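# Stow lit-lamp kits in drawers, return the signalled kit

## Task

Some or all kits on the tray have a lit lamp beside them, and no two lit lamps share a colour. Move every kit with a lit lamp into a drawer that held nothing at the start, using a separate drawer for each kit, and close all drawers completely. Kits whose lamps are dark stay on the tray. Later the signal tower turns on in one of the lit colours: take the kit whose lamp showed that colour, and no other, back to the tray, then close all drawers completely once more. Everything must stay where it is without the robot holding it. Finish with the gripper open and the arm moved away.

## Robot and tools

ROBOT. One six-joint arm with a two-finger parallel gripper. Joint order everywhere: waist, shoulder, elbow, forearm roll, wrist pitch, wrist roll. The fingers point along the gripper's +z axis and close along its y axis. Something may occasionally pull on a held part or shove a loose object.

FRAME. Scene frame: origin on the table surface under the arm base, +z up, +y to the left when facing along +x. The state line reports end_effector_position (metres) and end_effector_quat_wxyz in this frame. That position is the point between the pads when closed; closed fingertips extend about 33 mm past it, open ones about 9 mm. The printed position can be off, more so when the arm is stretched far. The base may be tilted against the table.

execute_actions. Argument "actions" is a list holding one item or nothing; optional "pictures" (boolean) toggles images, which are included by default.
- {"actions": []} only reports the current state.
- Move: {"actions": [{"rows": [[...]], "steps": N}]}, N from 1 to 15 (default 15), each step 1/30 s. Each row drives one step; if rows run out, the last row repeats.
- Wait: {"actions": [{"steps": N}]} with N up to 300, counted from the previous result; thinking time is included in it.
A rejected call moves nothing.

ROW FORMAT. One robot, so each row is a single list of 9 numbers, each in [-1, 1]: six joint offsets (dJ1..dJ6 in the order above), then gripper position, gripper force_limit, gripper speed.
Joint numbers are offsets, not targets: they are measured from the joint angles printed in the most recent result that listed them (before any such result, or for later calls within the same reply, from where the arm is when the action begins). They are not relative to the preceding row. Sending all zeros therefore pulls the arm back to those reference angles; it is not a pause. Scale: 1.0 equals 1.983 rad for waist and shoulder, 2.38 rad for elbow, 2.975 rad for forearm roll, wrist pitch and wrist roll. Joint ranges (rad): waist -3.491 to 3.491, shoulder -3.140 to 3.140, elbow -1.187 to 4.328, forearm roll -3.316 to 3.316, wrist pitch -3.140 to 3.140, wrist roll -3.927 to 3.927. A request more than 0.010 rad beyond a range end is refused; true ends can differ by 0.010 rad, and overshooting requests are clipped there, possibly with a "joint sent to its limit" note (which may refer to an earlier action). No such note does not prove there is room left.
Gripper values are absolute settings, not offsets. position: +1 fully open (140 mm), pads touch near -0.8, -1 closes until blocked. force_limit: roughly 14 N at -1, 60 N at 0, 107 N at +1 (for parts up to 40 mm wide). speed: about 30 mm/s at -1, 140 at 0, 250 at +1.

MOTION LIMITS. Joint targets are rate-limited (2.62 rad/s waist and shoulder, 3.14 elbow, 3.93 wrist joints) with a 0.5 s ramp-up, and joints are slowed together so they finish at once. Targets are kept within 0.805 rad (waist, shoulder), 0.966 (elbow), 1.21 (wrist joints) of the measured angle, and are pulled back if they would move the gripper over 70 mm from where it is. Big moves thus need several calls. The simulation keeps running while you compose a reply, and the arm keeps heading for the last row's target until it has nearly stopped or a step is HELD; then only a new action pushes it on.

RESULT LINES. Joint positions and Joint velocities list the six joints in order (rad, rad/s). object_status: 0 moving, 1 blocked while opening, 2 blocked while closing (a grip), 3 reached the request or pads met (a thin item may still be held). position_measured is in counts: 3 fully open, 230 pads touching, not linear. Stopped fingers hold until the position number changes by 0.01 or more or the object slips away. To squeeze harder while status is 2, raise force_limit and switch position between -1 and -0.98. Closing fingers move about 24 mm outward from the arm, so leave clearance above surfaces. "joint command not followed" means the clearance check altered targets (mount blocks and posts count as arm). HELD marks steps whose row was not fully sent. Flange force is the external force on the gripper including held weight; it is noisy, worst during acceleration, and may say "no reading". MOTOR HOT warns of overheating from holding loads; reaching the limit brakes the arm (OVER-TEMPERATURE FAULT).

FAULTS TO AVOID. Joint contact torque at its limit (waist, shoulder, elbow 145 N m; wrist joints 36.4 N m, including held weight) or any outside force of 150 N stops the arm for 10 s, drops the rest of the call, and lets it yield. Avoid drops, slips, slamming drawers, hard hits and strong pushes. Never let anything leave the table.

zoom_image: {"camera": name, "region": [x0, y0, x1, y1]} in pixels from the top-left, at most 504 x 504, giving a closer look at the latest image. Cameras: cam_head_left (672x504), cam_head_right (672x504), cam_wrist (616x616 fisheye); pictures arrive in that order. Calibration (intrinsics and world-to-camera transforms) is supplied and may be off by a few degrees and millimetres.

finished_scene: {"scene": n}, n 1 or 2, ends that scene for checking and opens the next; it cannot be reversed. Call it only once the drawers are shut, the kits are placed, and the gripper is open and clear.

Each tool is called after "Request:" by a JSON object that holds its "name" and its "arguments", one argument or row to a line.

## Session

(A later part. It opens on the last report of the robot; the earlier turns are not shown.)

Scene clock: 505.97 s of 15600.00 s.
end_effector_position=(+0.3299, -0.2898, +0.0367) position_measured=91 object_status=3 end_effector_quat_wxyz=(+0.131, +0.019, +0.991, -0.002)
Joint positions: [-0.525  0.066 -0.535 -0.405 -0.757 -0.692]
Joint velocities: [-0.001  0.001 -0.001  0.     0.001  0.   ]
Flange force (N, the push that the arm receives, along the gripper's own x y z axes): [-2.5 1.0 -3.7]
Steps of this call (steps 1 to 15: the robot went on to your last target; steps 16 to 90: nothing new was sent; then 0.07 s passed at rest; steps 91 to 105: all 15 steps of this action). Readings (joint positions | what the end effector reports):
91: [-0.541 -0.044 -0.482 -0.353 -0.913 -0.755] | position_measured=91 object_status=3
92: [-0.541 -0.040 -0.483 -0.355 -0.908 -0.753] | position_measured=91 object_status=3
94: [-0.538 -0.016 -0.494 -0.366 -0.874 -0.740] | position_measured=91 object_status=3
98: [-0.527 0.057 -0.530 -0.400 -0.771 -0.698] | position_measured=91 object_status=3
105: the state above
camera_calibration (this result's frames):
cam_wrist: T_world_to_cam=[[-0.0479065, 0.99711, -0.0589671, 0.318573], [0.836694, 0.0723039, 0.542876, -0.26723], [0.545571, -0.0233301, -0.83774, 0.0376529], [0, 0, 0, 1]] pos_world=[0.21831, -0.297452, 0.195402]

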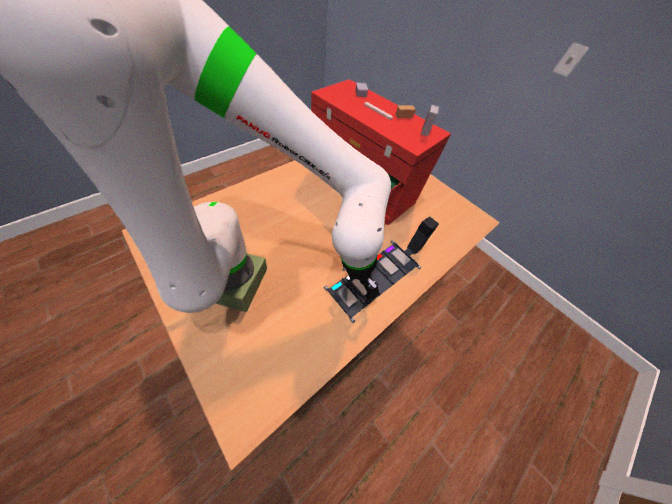

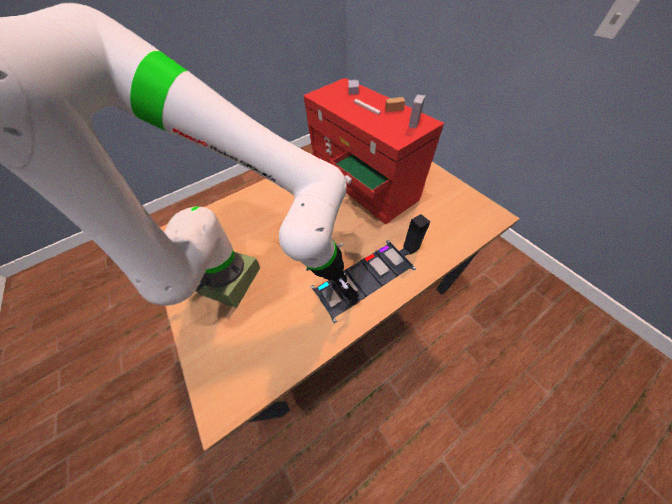

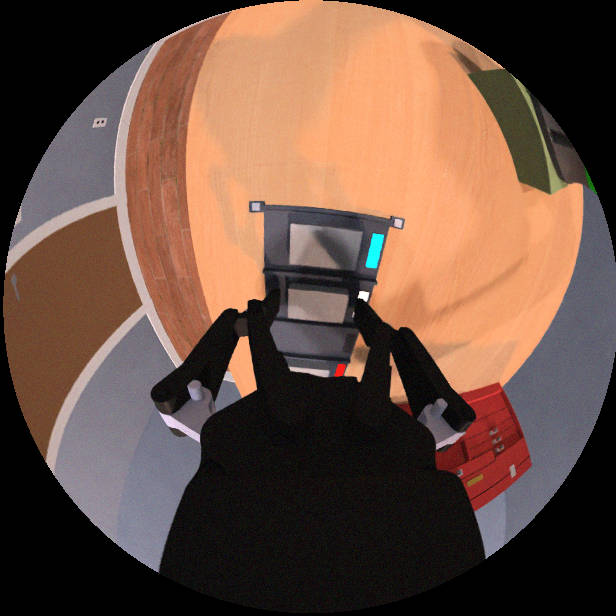

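Request:
{"name": "execute_actions", "arguments": {
  "actions": [
    {"rows":[[0,0,0,0,0,0,-1,0.3,-0.3]],"steps":14}
  ],
  "pictures": false
}}

Request:
{"name": "execute_actions", "arguments": {
  "actions": [
    {"rows":[[-0.008,-0.0556,0.0222,0.0175,-0.0525,-0.0213,-1,0.3,0],[-0.008,-0.0556,0.0222,0.0175,-0.0525,-0.0213,-1,0.3,0],[-0.008,-0.0556,0.0222,0.0175,-0.0525,-0.0213,-1,0.3,0],[-0.008,-0.0556,0.0222,0.0175,-0.0525,-0.0213,-1,0.3,0],[-0.008,-0.0556,0.0222,0.0175,-0.0525,-0.0213,-1,0.3,0],[0.2254,-0.1341,0.1408,0.0857,-0.1489,-0.1708,-1,0.3,0]]}
  ],
  "pictures": false
}}

Request:
{"name": "execute_actions", "arguments": {
  "actions": [
    {"steps":20}
  ],
  "pictures": false
}}

Request:
{"name": "execute_actions", "arguments": {
  "actions": [
    {"rows":[[0.1727,0.08,0.0691,0.0323,-0.0006,-0.1374,-1,0.3,0]]}
  ],
  "pictures": false
}}

Request:
{"name": "execute_actions", "arguments": {
  "actions": [
    {"steps":8}
  ]
}}

Scene clock: 523.37 s of 15600.00 s.
end_effector_position=(+0.3299, -0.2897, +0.0367) position_measured=134 object_status=0 end_effector_quat_wxyz=(+0.130, +0.019, +0.991, -0.002)
Joint positions: [-0.525  0.066 -0.535 -0.405 -0.757 -0.692]
Joint velocities: [ 0. -0. -0. -0. -0. -0.]
Flange force (N, the push that the arm receives, along the gripper's own x y z axes): [-0.9 8.7 -54.4]
Steps of this call (steps 1 to 15: the robot went on to your last target; steps 16 to 90: nothing new was sent; then 13.93 s passed at rest; steps 91 to 104: all 14 steps of this action). Readings (joint positions | what the end effector reports):
91: [-0.525 0.067 -0.535 -0.405 -0.756 -0.692] | position_measured=91 object_status=0
92: [-0.525 0.067 -0.535 -0.405 -0.756 -0.692] | position_measured=94 object_status=0
94: [-0.525 0.067 -0.535 -0.405 -0.756 -0.692] | position_measured=106 object_status=0
98: [-0.525 0.067 -0.535 -0.405 -0.756 -0.692] | position_measured=129 object_status=0
104: the state above

Scene clock: 523.87 s of 15600.00 s.
end_effector_position=(+0.3952, -0.2579, +0.1562) position_measured=134 object_status=2 end_effector_quat_wxyz=(+0.133, -0.015, +0.991, -0.006)
Joint positions: [-0.38  -0.09  -0.38  -0.282 -1.003 -0.918]
Joint velocities: [ 0.7   -0.255  0.422  0.305 -0.456 -0.652]
Flange force (N, the push that the arm receives, along the gripper's own x y z axes): [-2.6 -5.4 -1.8]
Steps of this call (steps 1 to 15: all 15 steps of this action). Readings (joint positions | what the end effector reports):
1: [-0.525 0.066 -0.535 -0.405 -0.757 -0.692] | position_measured=134 object_status=0
2: [-0.526 0.063 -0.534 -0.405 -0.761 -0.694] | position_measured=134 object_status=2
4: [-0.529 0.039 -0.522 -0.393 -0.795 -0.708] | position_measured=134 object_status=2
8: [-0.530 -0.033 -0.476 -0.352 -0.899 -0.767] | position_measured=134 object_status=2
15: the state above

Scene clock: 524.53 s of 15600.00 s.
end_effector_position=(+0.4736, -0.1610, +0.2761) position_measured=134 object_status=2 end_effector_quat_wxyz=(+0.144, -0.070, +0.987, -0.017)
Joint positions: [-0.078 -0.199 -0.2   -0.15  -1.199 -1.2  ]
Joint velocities: [ 0.001 -0.001  0.001 -0.001 -0.    -0.001]
Flange force (N, the push that the arm receives, along the gripper's own x y z axes): [-0.7 1.1 -2.5]
Steps of this call (steps 1 to 20: the robot went on to your last target). Readings (joint positions | what the end effector reports):
1: [-0.356 -0.099 -0.366 -0.272 -1.018 -0.941] | position_measured=134 object_status=2
2: [-0.332 -0.107 -0.352 -0.261 -1.034 -0.963] | position_measured=134 object_status=2
4: [-0.285 -0.125 -0.323 -0.240 -1.065 -1.007] | position_measured=134 object_status=2
8: [-0.190 -0.159 -0.266 -0.199 -1.127 -1.096] | position_measured=134 object_status=2
20: the state above

Scene clock: 525.03 s of 15600.00 s.
end_effector_position=(+0.5680, -0.0410, +0.2751) position_measured=134 object_status=2 end_effector_quat_wxyz=(+0.131, -0.048, +0.990, +0.004)
Joint positions: [ 0.226 -0.058 -0.054 -0.065 -1.201 -1.563]
Joint velocities: [ 0.558  0.256  0.269  0.153 -0.003 -0.658]
Flange force (N, the push that the arm receives, along the gripper's own x y z axes): [-12.5 8.2 3.4]
Steps of this call (steps 1 to 15: all 15 steps of this action). Readings (joint positions | what the end effector reports):
1: [-0.078 -0.199 -0.200 -0.150 -1.199 -1.200] | position_measured=134 object_status=2
2: [-0.075 -0.198 -0.198 -0.149 -1.200 -1.205] | position_measured=134 object_status=2
4: [-0.051 -0.186 -0.187 -0.143 -1.200 -1.233] | position_measured=134 object_status=2
8: [0.052 -0.138 -0.137 -0.114 -1.200 -1.356] | position_measured=134 object_status=2
15: the state above

Scene clock: 525.30 s of 15600.00 s.
end_effector_position=(+0.5777, -0.0229, +0.2746) position_measured=134 object_status=2 end_effector_quat_wxyz=(+0.130, -0.045, +0.990, +0.006)
Joint positions: [ 0.264 -0.041 -0.036 -0.054 -1.201 -1.609]
Joint velocities: [ 0.003  0.001  0.     0.     0.    -0.001]
Flange force (N, the push that the arm receives, along the gripper's own x y z axes): [-0.3 1.3 -1.7]
Steps of this call (steps 1 to 8: the robot went on to your last target). Readings (joint positions | what the end effector reports):
1: [0.243 -0.051 -0.046 -0.060 -1.201 -1.583] | position_measured=134 object_status=2
2: [0.254 -0.045 -0.040 -0.057 -1.201 -1.597] | position_measured=134 object_status=2
4: [0.263 -0.041 -0.036 -0.054 -1.201 -1.608] | position_measured=134 object_status=2
8: the state above
camera_calibration (this result's frames):
cam_wrist: T_world_to_cam=[[-0.174484, 0.982857, -0.0595612, 0.151357], [0.820675, 0.178584, 0.542771, -0.611282], [0.544103, 0.0458242, -0.837766, 0.110454], [0, 0, 0, 1]] pos_world=[0.467975, -0.0446582, 0.433336]

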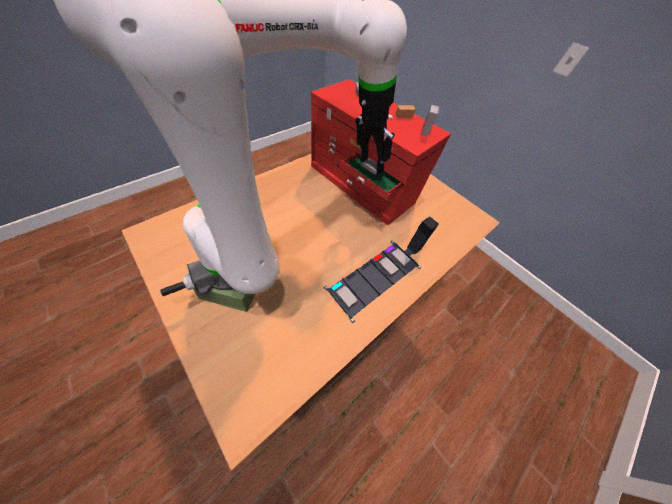

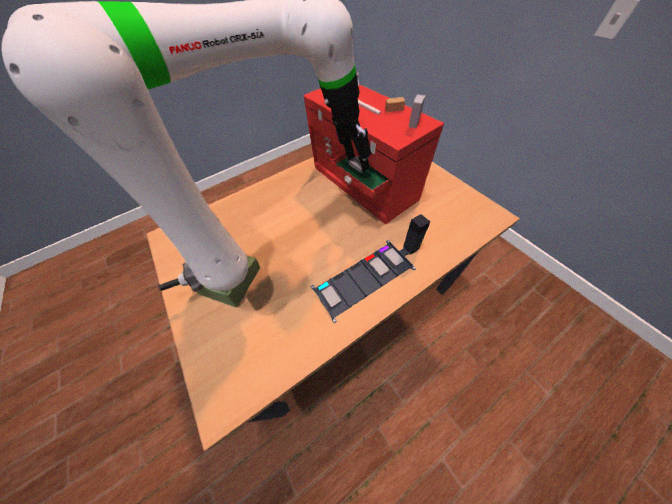

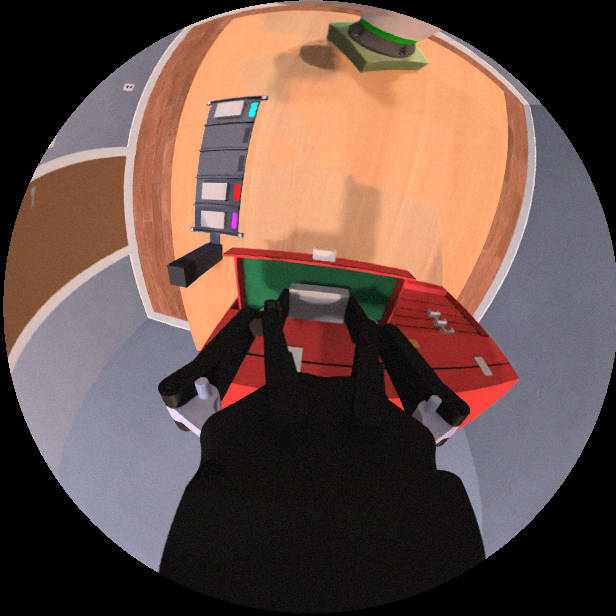

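Request:
{"name": "execute_actions", "arguments": {
  "actions": [
    {"rows":[[0.0028,0.0062,-0.0295,0,0.0278,-0.0003,-1,0.3,0]],"steps":12}
  ],
  "pictures": false
}}

Request:
{"name": "execute_actions", "arguments": {
  "actions": [
    {"rows":[[0.0002,0.0005,-0.0016,0,0.0016,0,-1,0.3,0]],"steps":7}
  ],
  "pictures": false
}}

Scene clock: 530.63 s of 15600.00 s.
end_effector_position=(+0.5776, -0.0228, +0.2392) position_measured=134 object_status=2 end_effector_quat_wxyz=(+0.130, -0.045, +0.990, +0.006)
Joint positions: [ 0.269 -0.029 -0.106 -0.054 -1.119 -1.61 ]
Joint velocities: [ 0.     0.001 -0.002 -0.003  0.001 -0.   ]
Flange force (N, the push that the arm receives, along the gripper's own x y z axes): [5.0 1.6 0.2]
Steps of this call (steps 1 to 30: the robot went on to your last target; steps 31 to 90: nothing new was sent; then 1.93 s passed at rest; steps 91 to 102: all 12 steps of this action). Readings (joint positions | what the end effector reports):
91: [0.264 -0.041 -0.036 -0.054 -1.201 -1.609] | position_measured=134 object_status=2
92: [0.264 -0.040 -0.039 -0.054 -1.196 -1.609] | position_measured=134 object_status=2
94: [0.267 -0.035 -0.067 -0.054 -1.163 -1.609] | position_measured=134 object_status=2
98: [0.269 -0.029 -0.105 -0.054 -1.120 -1.610] | position_measured=134 object_status=2
102: the state above

Scene clock: 530.87 s of 15600.00 s.
end_effector_position=(+0.5776, -0.0227, +0.2372) position_measured=134 object_status=2 end_effector_quat_wxyz=(+0.130, -0.045, +0.990, +0.006)
Joint positions: [ 0.27  -0.028 -0.109 -0.054 -1.114 -1.61 ]
Joint velocities: [-0.     0.    -0.001 -0.     0.002  0.   ]
Flange force (N, the push that the arm receives, along the gripper's own x y z axes): [-2.0 2.5 -1.4]
Steps of this call (steps 1 to 7: all 7 steps of this action). Readings (joint positions | what the end effector reports):
1: [0.269 -0.029 -0.106 -0.054 -1.118 -1.610] | position_measured=134 object_status=2
2: [0.270 -0.028 -0.107 -0.054 -1.117 -1.610] | position_measured=134 object_status=2
4: [0.270 -0.028 -0.109 -0.054 -1.115 -1.610] | position_measured=134 object_status=2
7: the state above

Request:
{"name": "execute_actions", "arguments": {
  "actions": [
    {"rows":[[0.0002,0.0005,-0.0018,0,0.0018,0,-1,0.3,0]],"steps":7}
  ],
  "pictures": false
}}

Scene clock: 533.87 s of 15600.00 s.
end_effector_position=(+0.5778, -0.0227, +0.2352) position_measured=134 object_status=2 end_effector_quat_wxyz=(+0.131, -0.045, +0.990, +0.006)
Joint positions: [ 0.27  -0.027 -0.113 -0.054 -1.109 -1.61 ]
Joint velocities: [ 0.002  0.002 -0.003  0.001  0.001 -0.   ]
Flange force (N, the push that the arm receives, along the gripper's own x y z axes): [-5.6 2.5 -28.3]
Steps of this call (steps 1 to 15: the robot went on to your last target; steps 16 to 83: nothing new was sent; steps 84 to 90: all 7 steps of this action). Readings (joint positions | what the end effector reports):
84: [0.270 -0.028 -0.110 -0.054 -1.114 -1.610] | position_measured=134 object_status=2
85: [0.270 -0.027 -0.111 -0.054 -1.112 -1.610] | position_measured=134 object_status=2
87: [0.270 -0.027 -0.113 -0.054 -1.109 -1.610] | position_measured=134 object_status=2
90: the state above

Request:
{"name": "execute_actions", "arguments": {
  "actions": [
    {"rows":[[0,0,0,0,0,0,0.2,0,0],[0,0,0,0,0,0,0.2,0,0],[0,0,0,0,0,0,0.2,0,0],[0,0,0,0,0,0,0.2,0,0],[0,0,0,0,0,0,0.2,0,0],[-0.0028,-0.007,0.0326,0,-0.0313,0,0.2,0,0],[-0.0028,-0.007,0.0326,0,-0.0313,0,0.2,0,0],[-0.0028,-0.007,0.0326,0,-0.0313,0,0.2,0,0],[-0.0028,-0.007,0.0326,0,-0.0313,0,0.2,0,0],[-0.0028,-0.007,0.0326,0,-0.0313,0,0.2,0,0],[-0.0028,-0.007,0.0326,0,-0.0313,0,0.2,0,0],[-0.0028,-0.007,0.0326,0,-0.0313,0,0.2,0,0],[0.0454,-0.2945,-0.2534,0.0501,0.1516,-0.0605,-0.25,0,-0.5]]}
  ],
  "pictures": false
}}

Request:
{"name": "execute_actions", "arguments": {
  "actions": [
    {"steps":25}
  ]
}}

Scene clock: 547.60 s of 15600.00 s.
end_effector_position=(+0.5763, -0.0223, +0.2757) position_measured=111 object_status=0 end_effector_quat_wxyz=(+0.135, -0.044, +0.990, +0.006)
Joint positions: [ 0.268 -0.053 -0.049 -0.051 -1.19  -1.614]
Joint velocities: [ 0.074 -0.353 -0.395  0.094  0.318 -0.109]
Flange force (N, the push that the arm receives, along the gripper's own x y z axes): [-25.1 -1.8 3.2]
Steps of this call (steps 1 to 15: the robot went on to your last target; steps 16 to 90: nothing new was sent; then 10.23 s passed at rest; steps 91 to 105: all 15 steps of this action). Readings (joint positions | what the end effector reports):
91: [0.270 -0.027 -0.114 -0.054 -1.109 -1.610] | position_measured=134 object_status=0
92: [0.270 -0.027 -0.114 -0.054 -1.109 -1.610] | position_measured=134 object_status=0
94: [0.270 -0.026 -0.114 -0.054 -1.109 -1.610] | position_measured=115 object_status=0
98: [0.270 -0.029 -0.099 -0.054 -1.127 -1.610] | position_measured=104 object_status=0
105: the state above

Scene clock: 548.43 s of 15600.00 s.
end_effector_position=(+0.4964, -0.0284, +0.2673) position_measured=160 object_status=3 end_effector_quat_wxyz=(+0.342, -0.039, +0.939, +0.012)
Joint positions: [ 0.36  -0.611 -0.716  0.095 -0.658 -1.79 ]
Joint velocities: [-0. -0. -0.  0. -0. -0.]
Flange force (N, the push that the arm receives, along the gripper's own x y z axes): no reading
Steps of this call (steps 1 to 25: the robot went on to your last target). Readings (joint positions | what the end effector reports):
1: [0.271 -0.068 -0.066 -0.047 -1.177 -1.618] | position_measured=116 object_status=0
2: [0.275 -0.089 -0.090 -0.041 -1.157 -1.625] | position_measured=120 object_status=0
4: [0.285 -0.148 -0.159 -0.026 -1.102 -1.643] | position_measured=129 object_status=0
8: [0.317 -0.334 -0.379 0.022 -0.926 -1.702] | position_measured=148 object_status=0
25: the state above
camera_calibration (this result's frames):
cam_wrist: T_world_to_cam=[[-0.13212, 0.986676, -0.0949483, 0.130632], [0.514465, 0.150133, 0.844266, -0.468993], [0.847272, 0.0626971, -0.527446, -0.0842283], [0, 0, 0, 1]] pos_world=[0.329904, -0.0531989, 0.363933]

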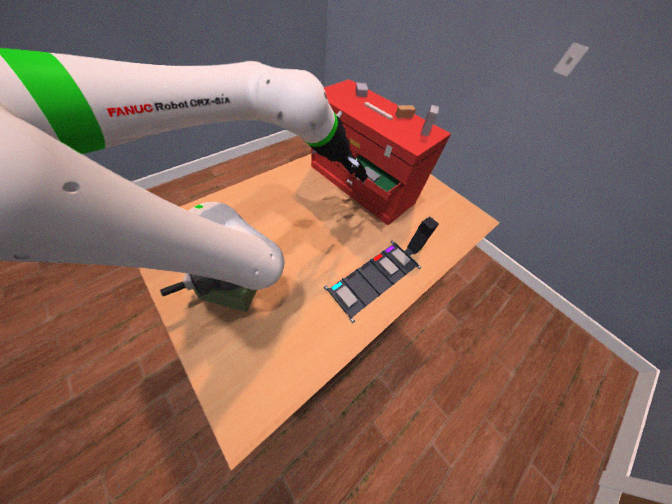

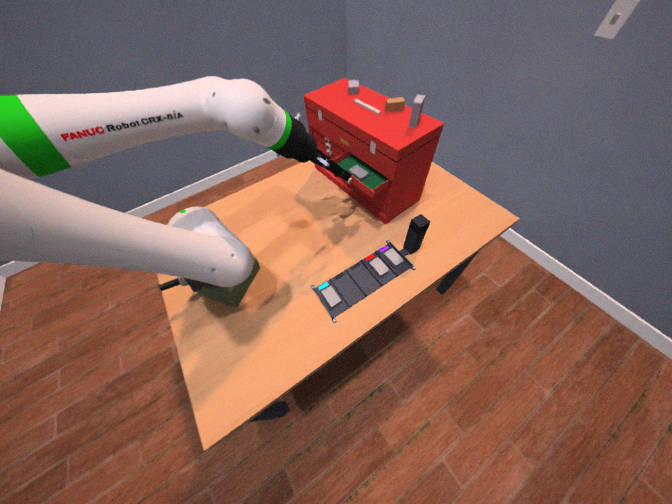

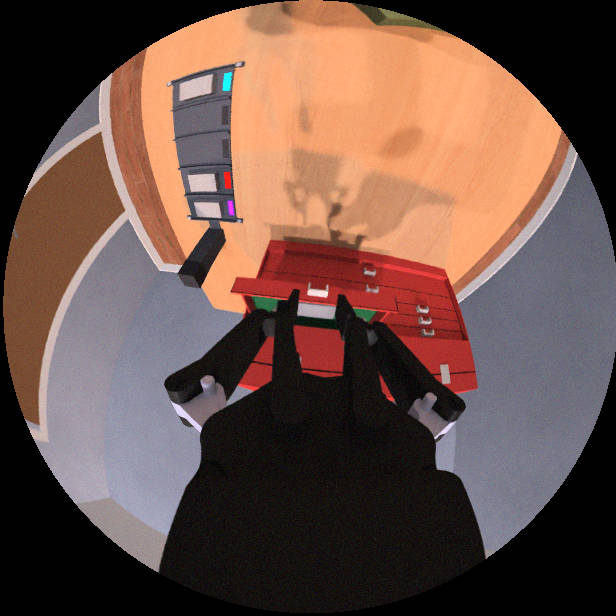

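Request:
{"name": "execute_actions", "arguments": {
  "actions": [
    {"rows":[[-0.0071,0.0408,-0.029,-0.0057,0.0508,0.0072,-0.25,0.1,-0.3]],"steps":12}
  ],
  "pictures": false
}}

Request:
{"name": "execute_actions", "arguments": {
  "actions": [
    {"rows":[[0,0,0,0,0,0,-1,0.1,-0.3]],"steps":12}
  ],
  "pictures": false
}}

Request:
{"name": "execute_actions", "arguments": {
  "actions": [
    {"rows":[[-0.007,0.0435,0.025,-0.0061,0.0093,0.0083,-1,0.1,0],[-0.007,0.0435,0.025,-0.0061,0.0093,0.0083,-1,0.1,0],[-0.007,0.0435,0.025,-0.0061,0.0093,0.0083,-1,0.1,0],[-0.007,0.0435,0.025,-0.0061,0.0093,0.0083,-1,0.1,0],[-0.007,0.0435,0.025,-0.0061,0.0093,0.0083,-1,0.1,0],[-0.0126,0.0823,0.0495,-0.0114,0.0159,0.0154,-1,0.1,0],[-0.0126,0.0823,0.0495,-0.0114,0.0159,0.0154,-1,0.1,0],[-0.0126,0.0823,0.0495,-0.0114,0.0159,0.0154,-1,0.1,0],[-0.0126,0.0823,0.0495,-0.0114,0.0159,0.0154,-1,0.1,0],[-0.0174,0.1189,0.0747,-0.0163,0.0203,0.0219,-1,0.1,0],[-0.0174,0.1189,0.0747,-0.0163,0.0203,0.0219,-1,0.1,0],[-0.0174,0.1189,0.0747,-0.0163,0.0203,0.0219,-1,0.1,0],[-0.0174,0.1189,0.0747,-0.0163,0.0203,0.0219,-1,0.1,0],[-0.0174,0.1189,0.0747,-0.0163,0.0203,0.0219,-1,0.1,0],[-0.0214,0.1534,0.1006,-0.0208,0.0225,0.0278,-1,0.1,0]]}
  ],
  "pictures": false
}}

Request:
{"name": "execute_actions", "arguments": {
  "actions": [
    {"steps":12}
  ],
  "pictures": false
}}

Request:
{"name": "execute_actions", "arguments": {
  "actions": [
    {"rows":[[0,0,0,0,0,0,-0.25,0,0],[0,0,0,0,0,0,-0.25,0,0],[0,0,0,0,0,0,-0.25,0,0],[0,0,0,0,0,0,-0.25,0,0],[0.0088,-0.0711,-0.0511,0.0094,-0.0066,-0.0124,-0.25,0,0]]}
  ]
}}

Request:
{"name": "zoom_image", "arguments": {
  "camera": "cam_head_right",
  "region": [330, 130, 410, 210]
}}

Scene clock: 560.53 s of 15600.00 s.
end_effector_position=(+0.5068, -0.0282, +0.2178) position_measured=160 object_status=3 end_effector_quat_wxyz=(+0.342, -0.043, +0.939, +0.016)
Joint positions: [ 0.346 -0.53  -0.785  0.078 -0.507 -1.768]
Joint velocities: [-0.001  0.002 -0.    -0.001  0.002  0.001]
Flange force (N, the push that the arm receives, along the gripper's own x y z axes): no reading
Steps of this call (steps 1 to 30: the robot went on to your last target; steps 31 to 90: nothing new was sent; then 8.70 s passed at rest; steps 91 to 102: all 12 steps of this action). Readings (joint positions | what the end effector reports):
91: [0.360 -0.611 -0.717 0.095 -0.657 -1.790] | position_measured=160 object_status=3
92: [0.360 -0.609 -0.719 0.095 -0.652 -1.789] | position_measured=160 object_status=3
94: [0.357 -0.589 -0.735 0.091 -0.616 -1.784] | position_measured=160 object_status=3
98: [0.347 -0.535 -0.781 0.079 -0.517 -1.770] | position_measured=160 object_status=3
102: the state above

Scene clock: 560.93 s of 15600.00 s.
end_effector_position=(+0.5068, -0.0282, +0.2178) position_measured=195 object_status=0 end_effector_quat_wxyz=(+0.342, -0.043, +0.939, +0.016)
Joint positions: [ 0.346 -0.53  -0.785  0.078 -0.507 -1.768]
Joint velocities: [ 0.001  0.     0.     0.     0.    -0.001]
Flange force (N, the push that the arm receives, along the gripper's own x y z axes): no reading
Steps of this call (steps 1 to 12: all 12 steps of this action). Readings (joint positions | what the end effector reports):
1: [0.346 -0.530 -0.785 0.078 -0.507 -1.768] | position_measured=160 object_status=0
2: [0.346 -0.530 -0.785 0.078 -0.507 -1.768] | position_measured=163 object_status=0
4: [0.346 -0.530 -0.785 0.078 -0.507 -1.768] | position_measured=175 object_status=0
8: [0.346 -0.530 -0.785 0.078 -0.507 -1.768] | position_measured=195 object_status=0
12: the state above

Scene clock: 561.43 s of 15600.00 s.
end_effector_position=(+0.5795, -0.0223, +0.2182) position_measured=195 object_status=2 end_effector_quat_wxyz=(+0.342, -0.043, +0.939, +0.016)
Joint positions: [ 0.313 -0.305 -0.616  0.032 -0.448 -1.706]
Joint velocities: [-0.045  0.33   0.274 -0.07   0.054  0.088]
Flange force (N, the push that the arm receives, along the gripper's own x y z axes): no reading
Steps of this call (steps 1 to 15: all 15 steps of this action). Readings (joint positions | what the end effector reports):
1: [0.346 -0.530 -0.785 0.078 -0.507 -1.768] | position_measured=195 object_status=0
2: [0.345 -0.527 -0.783 0.077 -0.505 -1.766] | position_measured=195 object_status=2
4: [0.340 -0.503 -0.767 0.070 -0.496 -1.758] | position_measured=195 object_status=2
8: [0.330 -0.427 -0.713 0.057 -0.475 -1.739] | position_measured=195 object_status=2
15: the state above

Scene clock: 561.83 s of 15600.00 s.
end_effector_position=(+0.6079, -0.0201, +0.2180) position_measured=195 object_status=2 end_effector_quat_wxyz=(+0.342, -0.043, +0.939, +0.016)
Joint positions: [ 0.304 -0.226 -0.546  0.016 -0.44  -1.686]
Joint velocities: [-0.001  0.001  0.001  0.001  0.001 -0.   ]
Flange force (N, the push that the arm receives, along the gripper's own x y z axes): no reading
Steps of this call (steps 1 to 12: the robot went on to your last target). Readings (joint positions | what the end effector reports):
1: [0.311 -0.292 -0.605 0.029 -0.446 -1.702] | position_measured=195 object_status=2
2: [0.309 -0.275 -0.590 0.026 -0.444 -1.698] | position_measured=195 object_status=2
4: [0.306 -0.243 -0.562 0.020 -0.441 -1.690] | position_measured=195 object_status=2
8: [0.304 -0.226 -0.546 0.016 -0.440 -1.686] | position_measured=195 object_status=2
12: the state above

Scene clock: 562.33 s of 15600.00 s.
end_effector_position=(+0.5583, -0.0239, +0.2180) position_measured=160 object_status=3 end_effector_quat_wxyz=(+0.342, -0.043, +0.939, +0.016)
Joint positions: [ 0.321 -0.366 -0.667  0.044 -0.459 -1.722]
Joint velocities: [ 0.004 -0.026 -0.021  0.011 -0.002 -0.007]
Flange force (N, the push that the arm receives, along the gripper's own x y z axes): no reading
Steps of this call (steps 1 to 15: all 15 steps of this action). Readings (joint positions | what the end effector reports):
1: [0.304 -0.226 -0.546 0.016 -0.440 -1.686] | position_measured=195 object_status=0
2: [0.304 -0.226 -0.546 0.016 -0.440 -1.686] | position_measured=195 object_status=0
4: [0.304 -0.226 -0.546 0.016 -0.439 -1.686] | position_measured=175 object_status=0
8: [0.309 -0.253 -0.569 0.021 -0.443 -1.693] | position_measured=160 object_status=0
15: the state above
camera_calibration (this result's frames):
cam_wrist: T_world_to_cam=[[-0.142083, 0.985742, -0.090145, 0.134254], [0.51429, 0.151326, 0.84416, -0.45978], [0.845765, 0.0735799, -0.528458, -0.16158], [0, 0, 0, 1]] pos_world=[0.392194, -0.050874, 0.314842]

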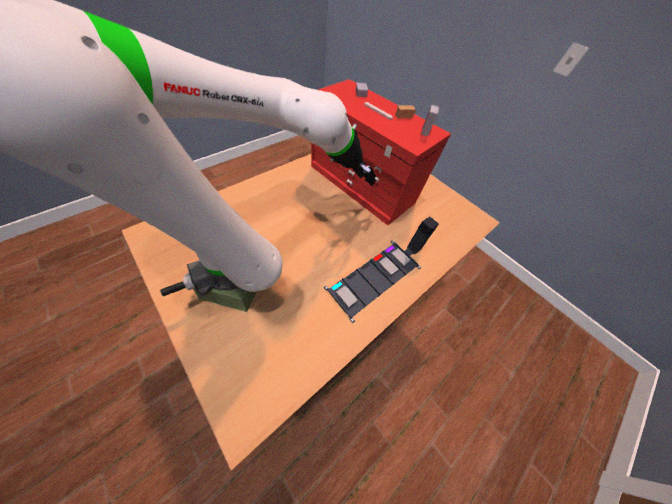

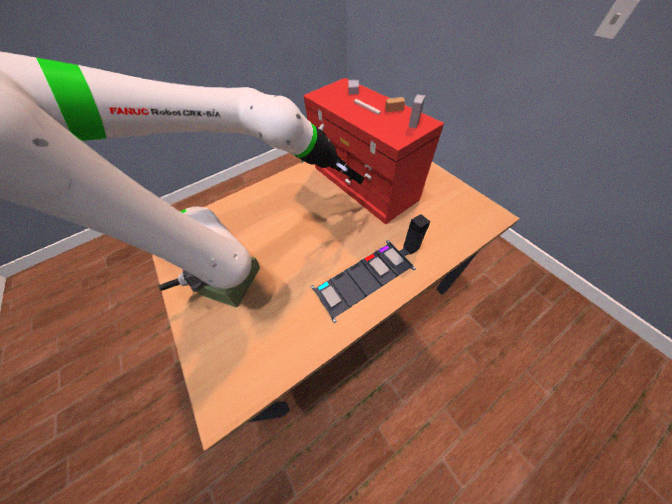

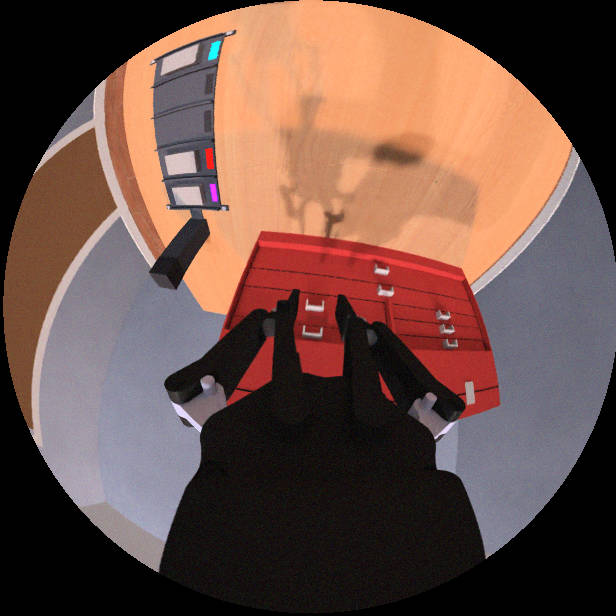

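Region (330, 130, 410, 210) of cam_head_right's 672x504 image, scaled by 6.300, with more detail than that image has.

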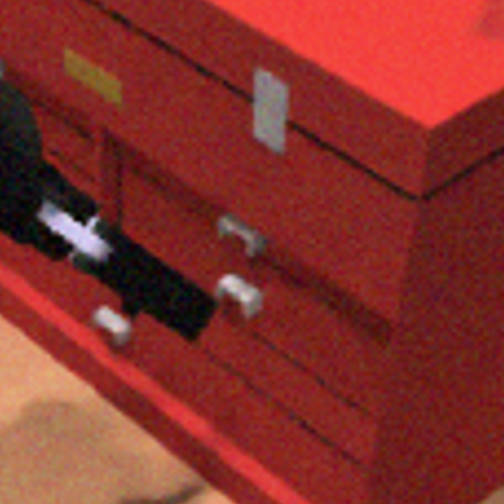

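Request:
{"name": "execute_actions", "arguments": {
  "actions": [
    {"rows":[[0.3221,0.0316,-0.0559,0.2978,-0.0449,-0.4292,-0.25,0,0]]}
  ],
  "pictures": false
}}

Request:
{"name": "execute_actions", "arguments": {
  "actions": [
    {"steps":22}
  ],
  "pictures": false
}}

Request:
{"name": "execute_actions", "arguments": {
  "actions": [
    {"rows":[[-0.0449,0.0575,0.0432,-0.0061,0.0231,0.0242,-0.25,0,0]]}
  ]
}}

Request:
{"name": "zoom_image", "arguments": {
  "camera": "cam_wrist",
  "region": [260, 250, 380, 370]
}}

Scene clock: 597.50 s of 15600.00 s.
end_effector_position=(+0.5575, +0.0867, +0.2052) position_measured=160 object_status=3 end_effector_quat_wxyz=(+0.305, -0.042, +0.952, +0.006)
Joint positions: [ 0.645 -0.335 -0.735  0.493 -0.527 -2.363]
Joint velocities: [ 0.831  0.083 -0.173  1.148 -0.173 -1.667]
Flange force (N, the push that the arm receives, along the gripper's own x y z axes): [-1.0 5.7 -5.2]
Steps of this call (steps 1 to 15: the robot went on to your last target; steps 16 to 90: nothing new was sent; then 31.67 s passed at rest; steps 91 to 105: all 15 steps of this action). Readings (joint positions | what the end effector reports):
91: [0.321 -0.367 -0.668 0.045 -0.459 -1.723] | position_measured=160 object_status=3
92: [0.324 -0.367 -0.668 0.048 -0.460 -1.728] | position_measured=160 object_status=3
94: [0.343 -0.365 -0.672 0.075 -0.464 -1.764] | position_measured=160 object_status=3
98: [0.435 -0.356 -0.691 0.202 -0.483 -1.939] | position_measured=160 object_status=3
105: the state above

Scene clock: 598.23 s of 15600.00 s.
end_effector_position=(+0.5382, +0.2265, +0.2180) position_measured=160 object_status=3 end_effector_quat_wxyz=(+0.342, -0.043, +0.939, +0.016)
Joint positions: [ 0.96  -0.304 -0.8    0.93  -0.593 -2.999]
Joint velocities: [-0.    -0.     0.001  0.001  0.    -0.   ]
Flange force (N, the push that the arm receives, along the gripper's own x y z axes): [-0.6 0.1 -4.7]
Steps of this call (steps 1 to 22: the robot went on to your last target). Readings (joint positions | what the end effector reports):
1: [0.673 -0.332 -0.740 0.532 -0.533 -2.419] | position_measured=160 object_status=3
2: [0.700 -0.329 -0.746 0.570 -0.539 -2.475] | position_measured=160 object_status=3
4: [0.754 -0.324 -0.757 0.644 -0.550 -2.583] | position_measured=160 object_status=3
8: [0.856 -0.314 -0.778 0.786 -0.571 -2.789] | position_measured=160 object_status=3
22: the state above

Scene clock: 598.73 s of 15600.00 s.
end_effector_position=(+0.5861, +0.2302, +0.2181) position_measured=160 object_status=3 end_effector_quat_wxyz=(+0.342, -0.042, +0.939, +0.016)
Joint positions: [ 0.871 -0.19  -0.697  0.912 -0.524 -2.927]
Joint velocities: [-0.001  0.001  0.001 -0.     0.    -0.001]
Flange force (N, the push that the arm receives, along the gripper's own x y z axes): [-0.3 1.0 -5.4]
Steps of this call (steps 1 to 15: all 15 steps of this action). Readings (joint positions | what the end effector reports):
1: [0.960 -0.303 -0.800 0.930 -0.593 -2.999] | position_measured=160 object_status=3
2: [0.958 -0.300 -0.798 0.930 -0.592 -2.998] | position_measured=160 object_status=3
4: [0.940 -0.276 -0.778 0.926 -0.578 -2.983] | position_measured=160 object_status=3
8: [0.880 -0.201 -0.708 0.914 -0.531 -2.935] | position_measured=160 object_status=3
15: the state above
camera_calibration (this result's frames):
cam_wrist: T_world_to_cam=[[-0.141338, 0.985851, -0.0901147, -0.112747], [0.514539, 0.150923, 0.84408, -0.512593], [0.845738, 0.0729329, -0.52859, -0.203523], [0, 0, 0, 1]] pos_world=[0.419941, 0.203357, 0.31493]

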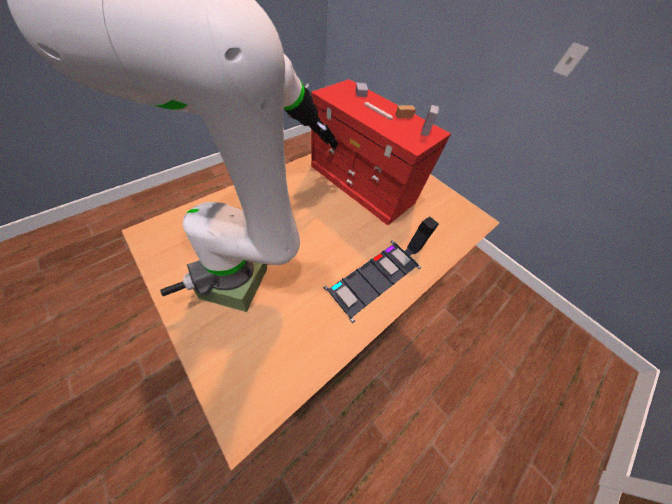

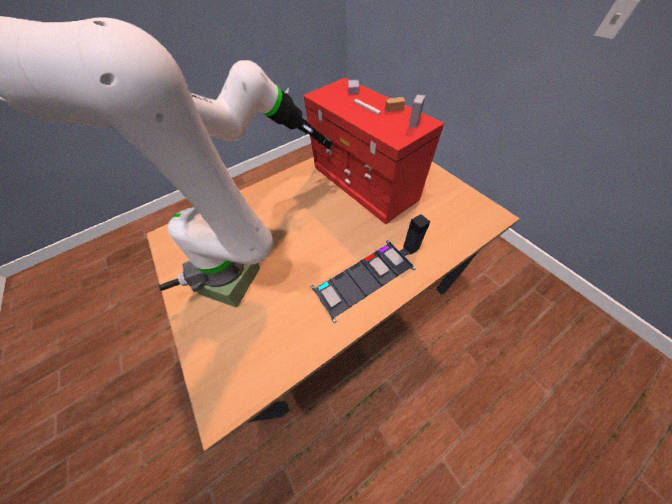

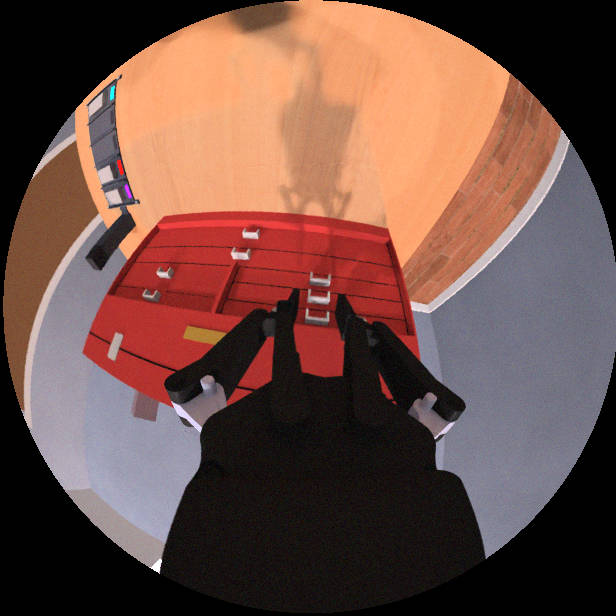

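Region (260, 250, 380, 370) of cam_wrist's 616x616 image, scaled by 4.200, with more detail than that image has.

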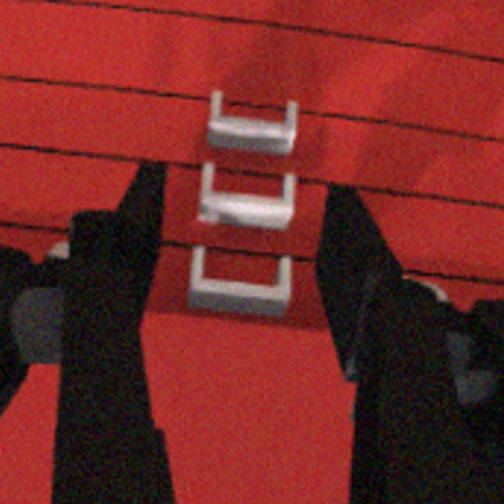

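Request:
{"name": "execute_actions", "arguments": {
  "actions": [
    {"rows":[[-0.0002,0.0014,0.0011,-0.0002,0.0004,0.0006,-0.4,0.3,-0.3],[-0.0002,0.0014,0.0011,-0.0002,0.0004,0.0006,-0.4,0.3,-0.3],[-0.0002,0.0014,0.0011,-0.0002,0.0004,0.0006,-1,0.3,-0.3]],"steps":15}
  ],
  "pictures": false
}}

Request:
{"name": "execute_actions", "arguments": {
  "actions": [
    {"rows":[[0.0211,-0.0296,-0.0232,0.004,-0.0104,-0.0126,-1,0.3,-0.3],[0.0211,-0.0296,-0.0232,0.004,-0.0104,-0.0126,-1,0.3,-0.3],[0.0211,-0.0296,-0.0232,0.004,-0.0104,-0.0126,-1,0.3,-0.3],[0.0211,-0.0296,-0.0232,0.004,-0.0104,-0.0126,-1,0.3,-0.3],[0.0211,-0.0296,-0.0232,0.004,-0.0104,-0.0126,-1,0.3,-0.3],[0.0466,-0.0599,-0.0451,0.0064,-0.024,-0.0252,-1,0.3,-0.3]]}
  ]
}}

Scene clock: 605.27 s of 15600.00 s.
end_effector_position=(+0.5869, +0.2311, +0.2181) position_measured=195 object_status=0 end_effector_quat_wxyz=(+0.342, -0.043, +0.939, +0.016)
Joint positions: [ 0.87  -0.187 -0.695  0.911 -0.523 -2.925]
Joint velocities: [-0.001  0.    -0.001 -0.001 -0.     0.   ]
Flange force (N, the push that the arm receives, along the gripper's own x y z axes): [-2.3 1.8 -10.2]
Steps of this call (steps 1 to 15: the robot went on to your last target; steps 16 to 90: nothing new was sent; then 3.03 s passed at rest; steps 91 to 105: all 15 steps of this action). Readings (joint positions | what the end effector reports):
91: [0.871 -0.189 -0.697 0.912 -0.524 -2.927] | position_measured=160 object_status=0
92: [0.871 -0.188 -0.696 0.912 -0.524 -2.926] | position_measured=163 object_status=0
94: [0.871 -0.187 -0.695 0.911 -0.523 -2.926] | position_measured=175 object_status=0
98: [0.870 -0.187 -0.695 0.911 -0.523 -2.925] | position_measured=194 object_status=0
105: the state above

Scene clock: 605.77 s of 15600.00 s.
end_effector_position=(+0.5372, +0.2271, +0.2179) position_measured=195 object_status=2 end_effector_quat_wxyz=(+0.341, -0.043, +0.939, +0.016)
Joint positions: [ 0.963 -0.305 -0.802  0.93  -0.594 -3.   ]
Joint velocities: [ 0.001 -0.004 -0.004  0.    -0.003 -0.003]
Flange force (N, the push that the arm receives, along the gripper's own x y z axes): [-6.2 0.2 -10.4]
Steps of this call (steps 1 to 15: all 15 steps of this action). Readings (joint positions | what the end effector reports):
1: [0.870 -0.187 -0.695 0.911 -0.523 -2.925] | position_measured=195 object_status=2
2: [0.872 -0.189 -0.697 0.911 -0.524 -2.927] | position_measured=195 object_status=2
4: [0.888 -0.211 -0.718 0.916 -0.536 -2.941] | position_measured=195 object_status=2
8: [0.928 -0.265 -0.767 0.925 -0.566 -2.975] | position_measured=195 object_status=2
15: the state above
camera_calibration (this result's frames):
cam_wrist: T_world_to_cam=[[-0.142863, 0.985648, -0.0899378, -0.115798], [0.5145, 0.151585, 0.843985, -0.486885], [0.845506, 0.0743012, -0.528772, -0.162198], [0, 0, 0, 1]] pos_world=[0.371098, 0.199992, 0.314744]

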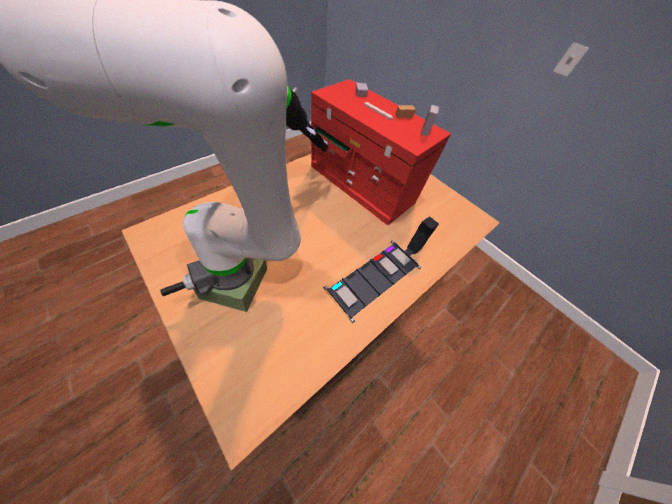

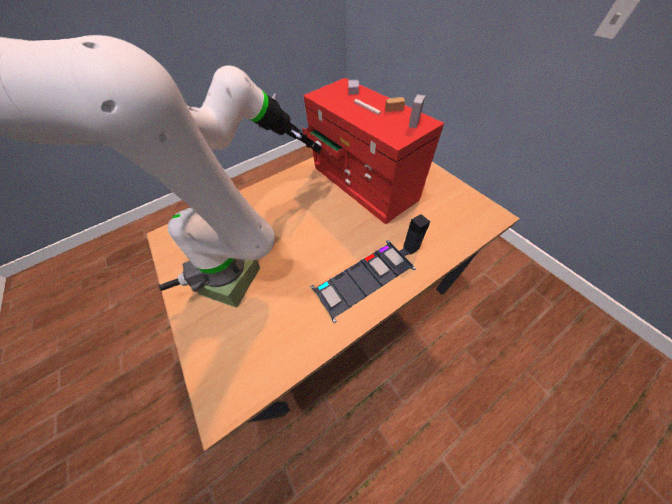

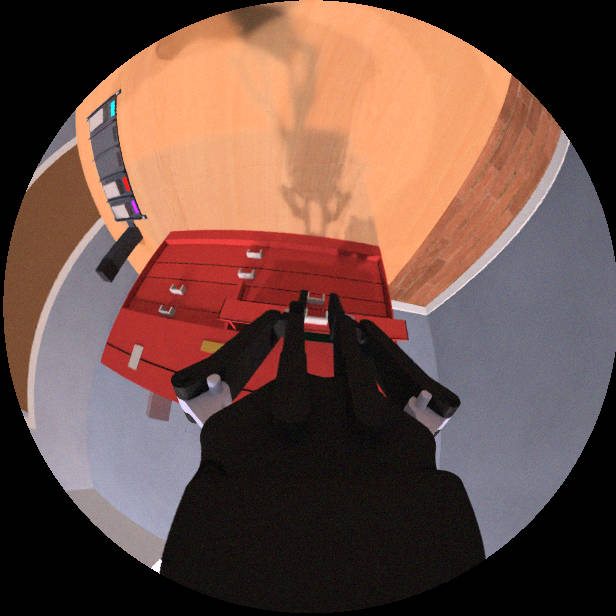

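Request:
{"name": "execute_actions", "arguments": {
  "actions": [
    {"rows":[[0.03,-0.0309,-0.0205,0.0007,-0.0167,-0.0124,-1,0.3,-0.3],[0.03,-0.0309,-0.0205,0.0007,-0.0167,-0.0124,-1,0.3,-0.3],[0.03,-0.0309,-0.0205,0.0007,-0.0167,-0.0124,-1,0.3,-0.3],[0.03,-0.0309,-0.0205,0.0007,-0.0167,-0.0124,-1,0.3,-0.3],[0.03,-0.0309,-0.0205,0.0007,-0.0167,-0.0124,-1,0.3,-0.3],[0.0645,-0.0623,-0.0395,-0.0002,-0.0364,-0.0247,-1,0.3,-0.3]]}
  ],
  "pictures": false
}}

Request:
{"name": "execute_actions", "arguments": {
  "actions": [
    {"rows":[[0,0,0,0,0,0,0.3,0,0],[0,0,0,0,0,0,0.3,0,0],[0,0,0,0,0,0,0.3,0,0],[0,0,0,0,0,0,0.3,0,0],[0.039,-0.032,-0.018,-0.003,-0.023,-0.012,0.3,0,0],[0.039,-0.032,-0.018,-0.003,-0.023,-0.012,0.3,0,0],[0.039,-0.032,-0.018,-0.003,-0.023,-0.012,0.3,0,0],[0.039,-0.032,-0.018,-0.003,-0.023,-0.012,0.3,0,0],[0.039,-0.032,-0.018,-0.003,-0.023,-0.012,0.3,0,0],[0.039,-0.032,-0.018,-0.003,-0.023,-0.012,0.3,0,0],[0.039,-0.061,-0.023,-0.06,-0.117,0.092,0.3,0,0]]}
  ],
  "pictures": false
}}

Request:
{"name": "execute_actions", "arguments": {
  "actions": [
    {"steps":12}
  ],
  "pictures": false
}}

Scene clock: 634.23 s of 15600.00 s.
end_effector_position=(+0.4876, +0.2231, +0.2179) position_measured=195 object_status=2 end_effector_quat_wxyz=(+0.342, -0.043, +0.939, +0.016)
Joint positions: [ 1.09  -0.429 -0.896  0.93  -0.702 -3.074]
Joint velocities: [ 0.004 -0.004 -0.003  0.    -0.004 -0.003]
Flange force (N, the push that the arm receives, along the gripper's own x y z axes): [-7.9 1.9 -4.4]
Steps of this call (steps 1 to 15: the robot went on to your last target; steps 16 to 90: nothing new was sent; then 24.97 s passed at rest; steps 91 to 105: all 15 steps of this action). Readings (joint positions | what the end effector reports):
91: [0.963 -0.306 -0.802 0.930 -0.595 -3.000] | position_measured=195 object_status=2
92: [0.966 -0.309 -0.805 0.930 -0.597 -3.003] | position_measured=195 object_status=2
94: [0.989 -0.333 -0.823 0.931 -0.616 -3.017] | position_measured=195 object_status=2
98: [1.043 -0.386 -0.864 0.932 -0.661 -3.048] | position_measured=195 object_status=2
105: the state above

Scene clock: 634.73 s of 15600.00 s.
end_effector_position=(+0.4585, +0.1852, +0.2125) position_measured=94 object_status=0 end_effector_quat_wxyz=(+0.330, -0.041, +0.943, -0.023)
Joint positions: [ 1.166 -0.51  -0.942  0.881 -0.853 -3.05 ]
Joint velocities: [-0.001 -0.173 -0.034 -0.553 -0.903  0.916]
Flange force (N, the push that the arm receives, along the gripper's own x y z axes): [-5.1 3.6 -5.6]
Steps of this call (steps 1 to 15: all 15 steps of this action). Readings (joint positions | what the end effector reports):
1: [1.090 -0.429 -0.896 0.930 -0.702 -3.074] | position_measured=195 object_status=0
2: [1.090 -0.429 -0.896 0.930 -0.702 -3.074] | position_measured=195 object_status=0
4: [1.090 -0.429 -0.896 0.930 -0.702 -3.074] | position_measured=176 object_status=0
8: [1.116 -0.449 -0.909 0.927 -0.724 -3.085] | position_measured=146 object_status=0
15: the state above

Scene clock: 635.13 s of 15600.00 s.
end_effector_position=(+0.4274, +0.1049, +0.1924) position_measured=91 object_status=3 end_effector_quat_wxyz=(+0.269, -0.088, +0.951, -0.122)
Joint positions: [ 1.168 -0.55  -0.95   0.751 -1.05  -2.8  ]
Joint velocities: [ 0.001 -0.001  0.    -0.005 -0.003  0.003]
Flange force (N, the push that the arm receives, along the gripper's own x y z axes): [0.8 -0.2 -5.9]
Steps of this call (steps 1 to 12: the robot went on to your last target). Readings (joint positions | what the end effector reports):
1: [1.166 -0.516 -0.943 0.861 -0.883 -3.014] | position_measured=91 object_status=0
2: [1.166 -0.522 -0.944 0.840 -0.913 -2.974] | position_measured=91 object_status=0
4: [1.166 -0.534 -0.947 0.801 -0.973 -2.897] | position_measured=91 object_status=0
8: [1.168 -0.549 -0.950 0.755 -1.045 -2.806] | position_measured=91 object_status=3
12: the state above

Request:
{"name": "execute_actions", "arguments": {
  "actions": []
}}

Scene clock: 655.97 s of 15600.00 s.
end_effector_position=(+0.4274, +0.1048, +0.1924) position_measured=91 object_status=3 end_effector_quat_wxyz=(+0.269, -0.088, +0.951, -0.122)
Joint positions: [ 1.168 -0.55  -0.95   0.751 -1.05  -2.8  ]
Joint velocities: [ 0.001 -0.    -0.     0.     0.    -0.   ]
Flange force (N, the push that the arm receives, along the gripper's own x y z axes): [-0.1 0.8 -3.9]
Steps of this call (steps 1 to 30: the robot went on to your last target; steps 31 to 90: nothing new was sent; then 17.83 s passed at rest). Readings (joint positions | what the end effector reports):
1: [1.168 -0.550 -0.950 0.751 -1.050 -2.800] | position_measured=91 object_status=3
2: [1.168 -0.550 -0.950 0.751 -1.050 -2.800] | position_measured=91 object_status=3
4: [1.168 -0.550 -0.950 0.751 -1.050 -2.800] | position_measured=91 object_status=3
8: [1.168 -0.550 -0.950 0.751 -1.050 -2.800] | position_measured=91 object_status=3
90: the state above
The arm was judged still, so your last target was given up. Only a new action makes it travel on or press farther. Fingers that are still opening or closing keep moving.
camera_calibration (this result's frames):
cam_wrist: T_world_to_cam=[[-0.164936, 0.919991, -0.355544, 0.0541197], [0.61905, 0.377196, 0.68884, -0.428871], [0.767837, -0.106485, -0.631734, -0.00178376], [0, 0, 0, 1]] pos_world=[0.275789, 0.111789, 0.313539]

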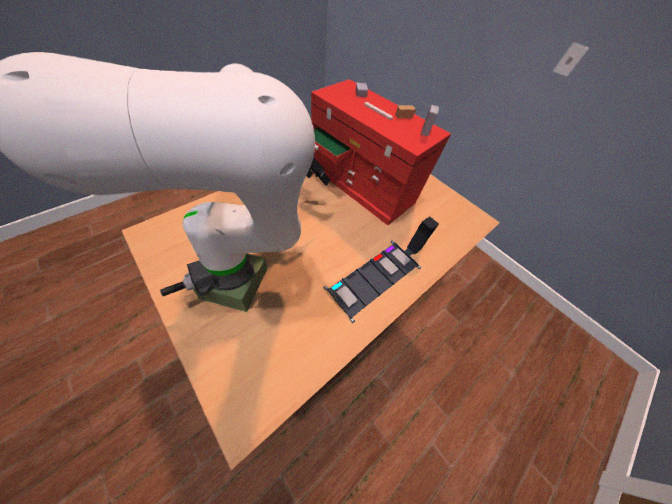

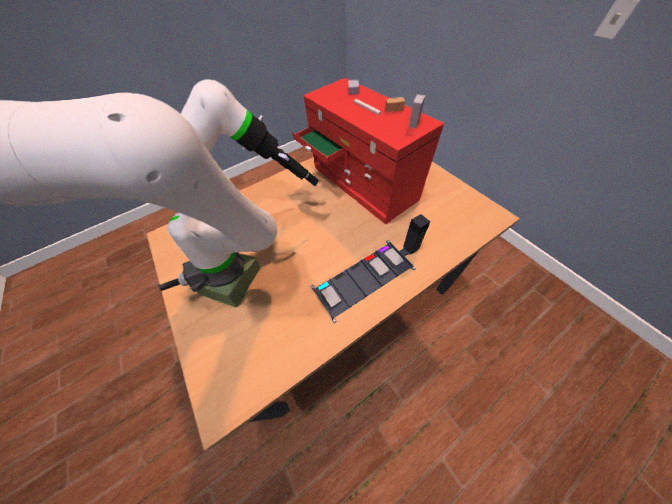

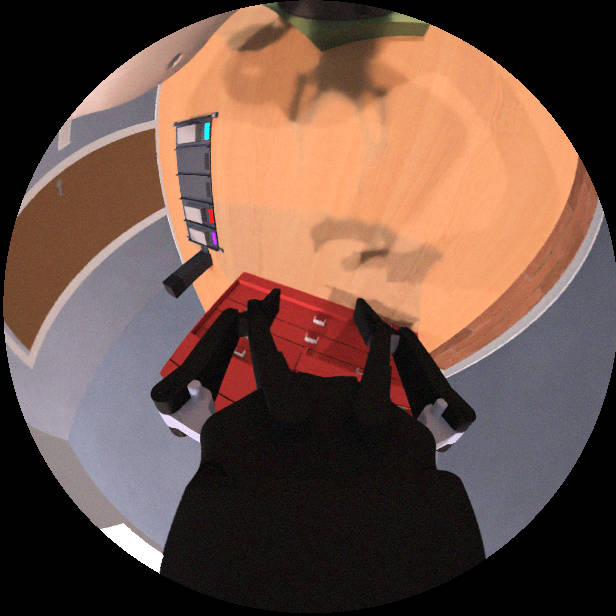

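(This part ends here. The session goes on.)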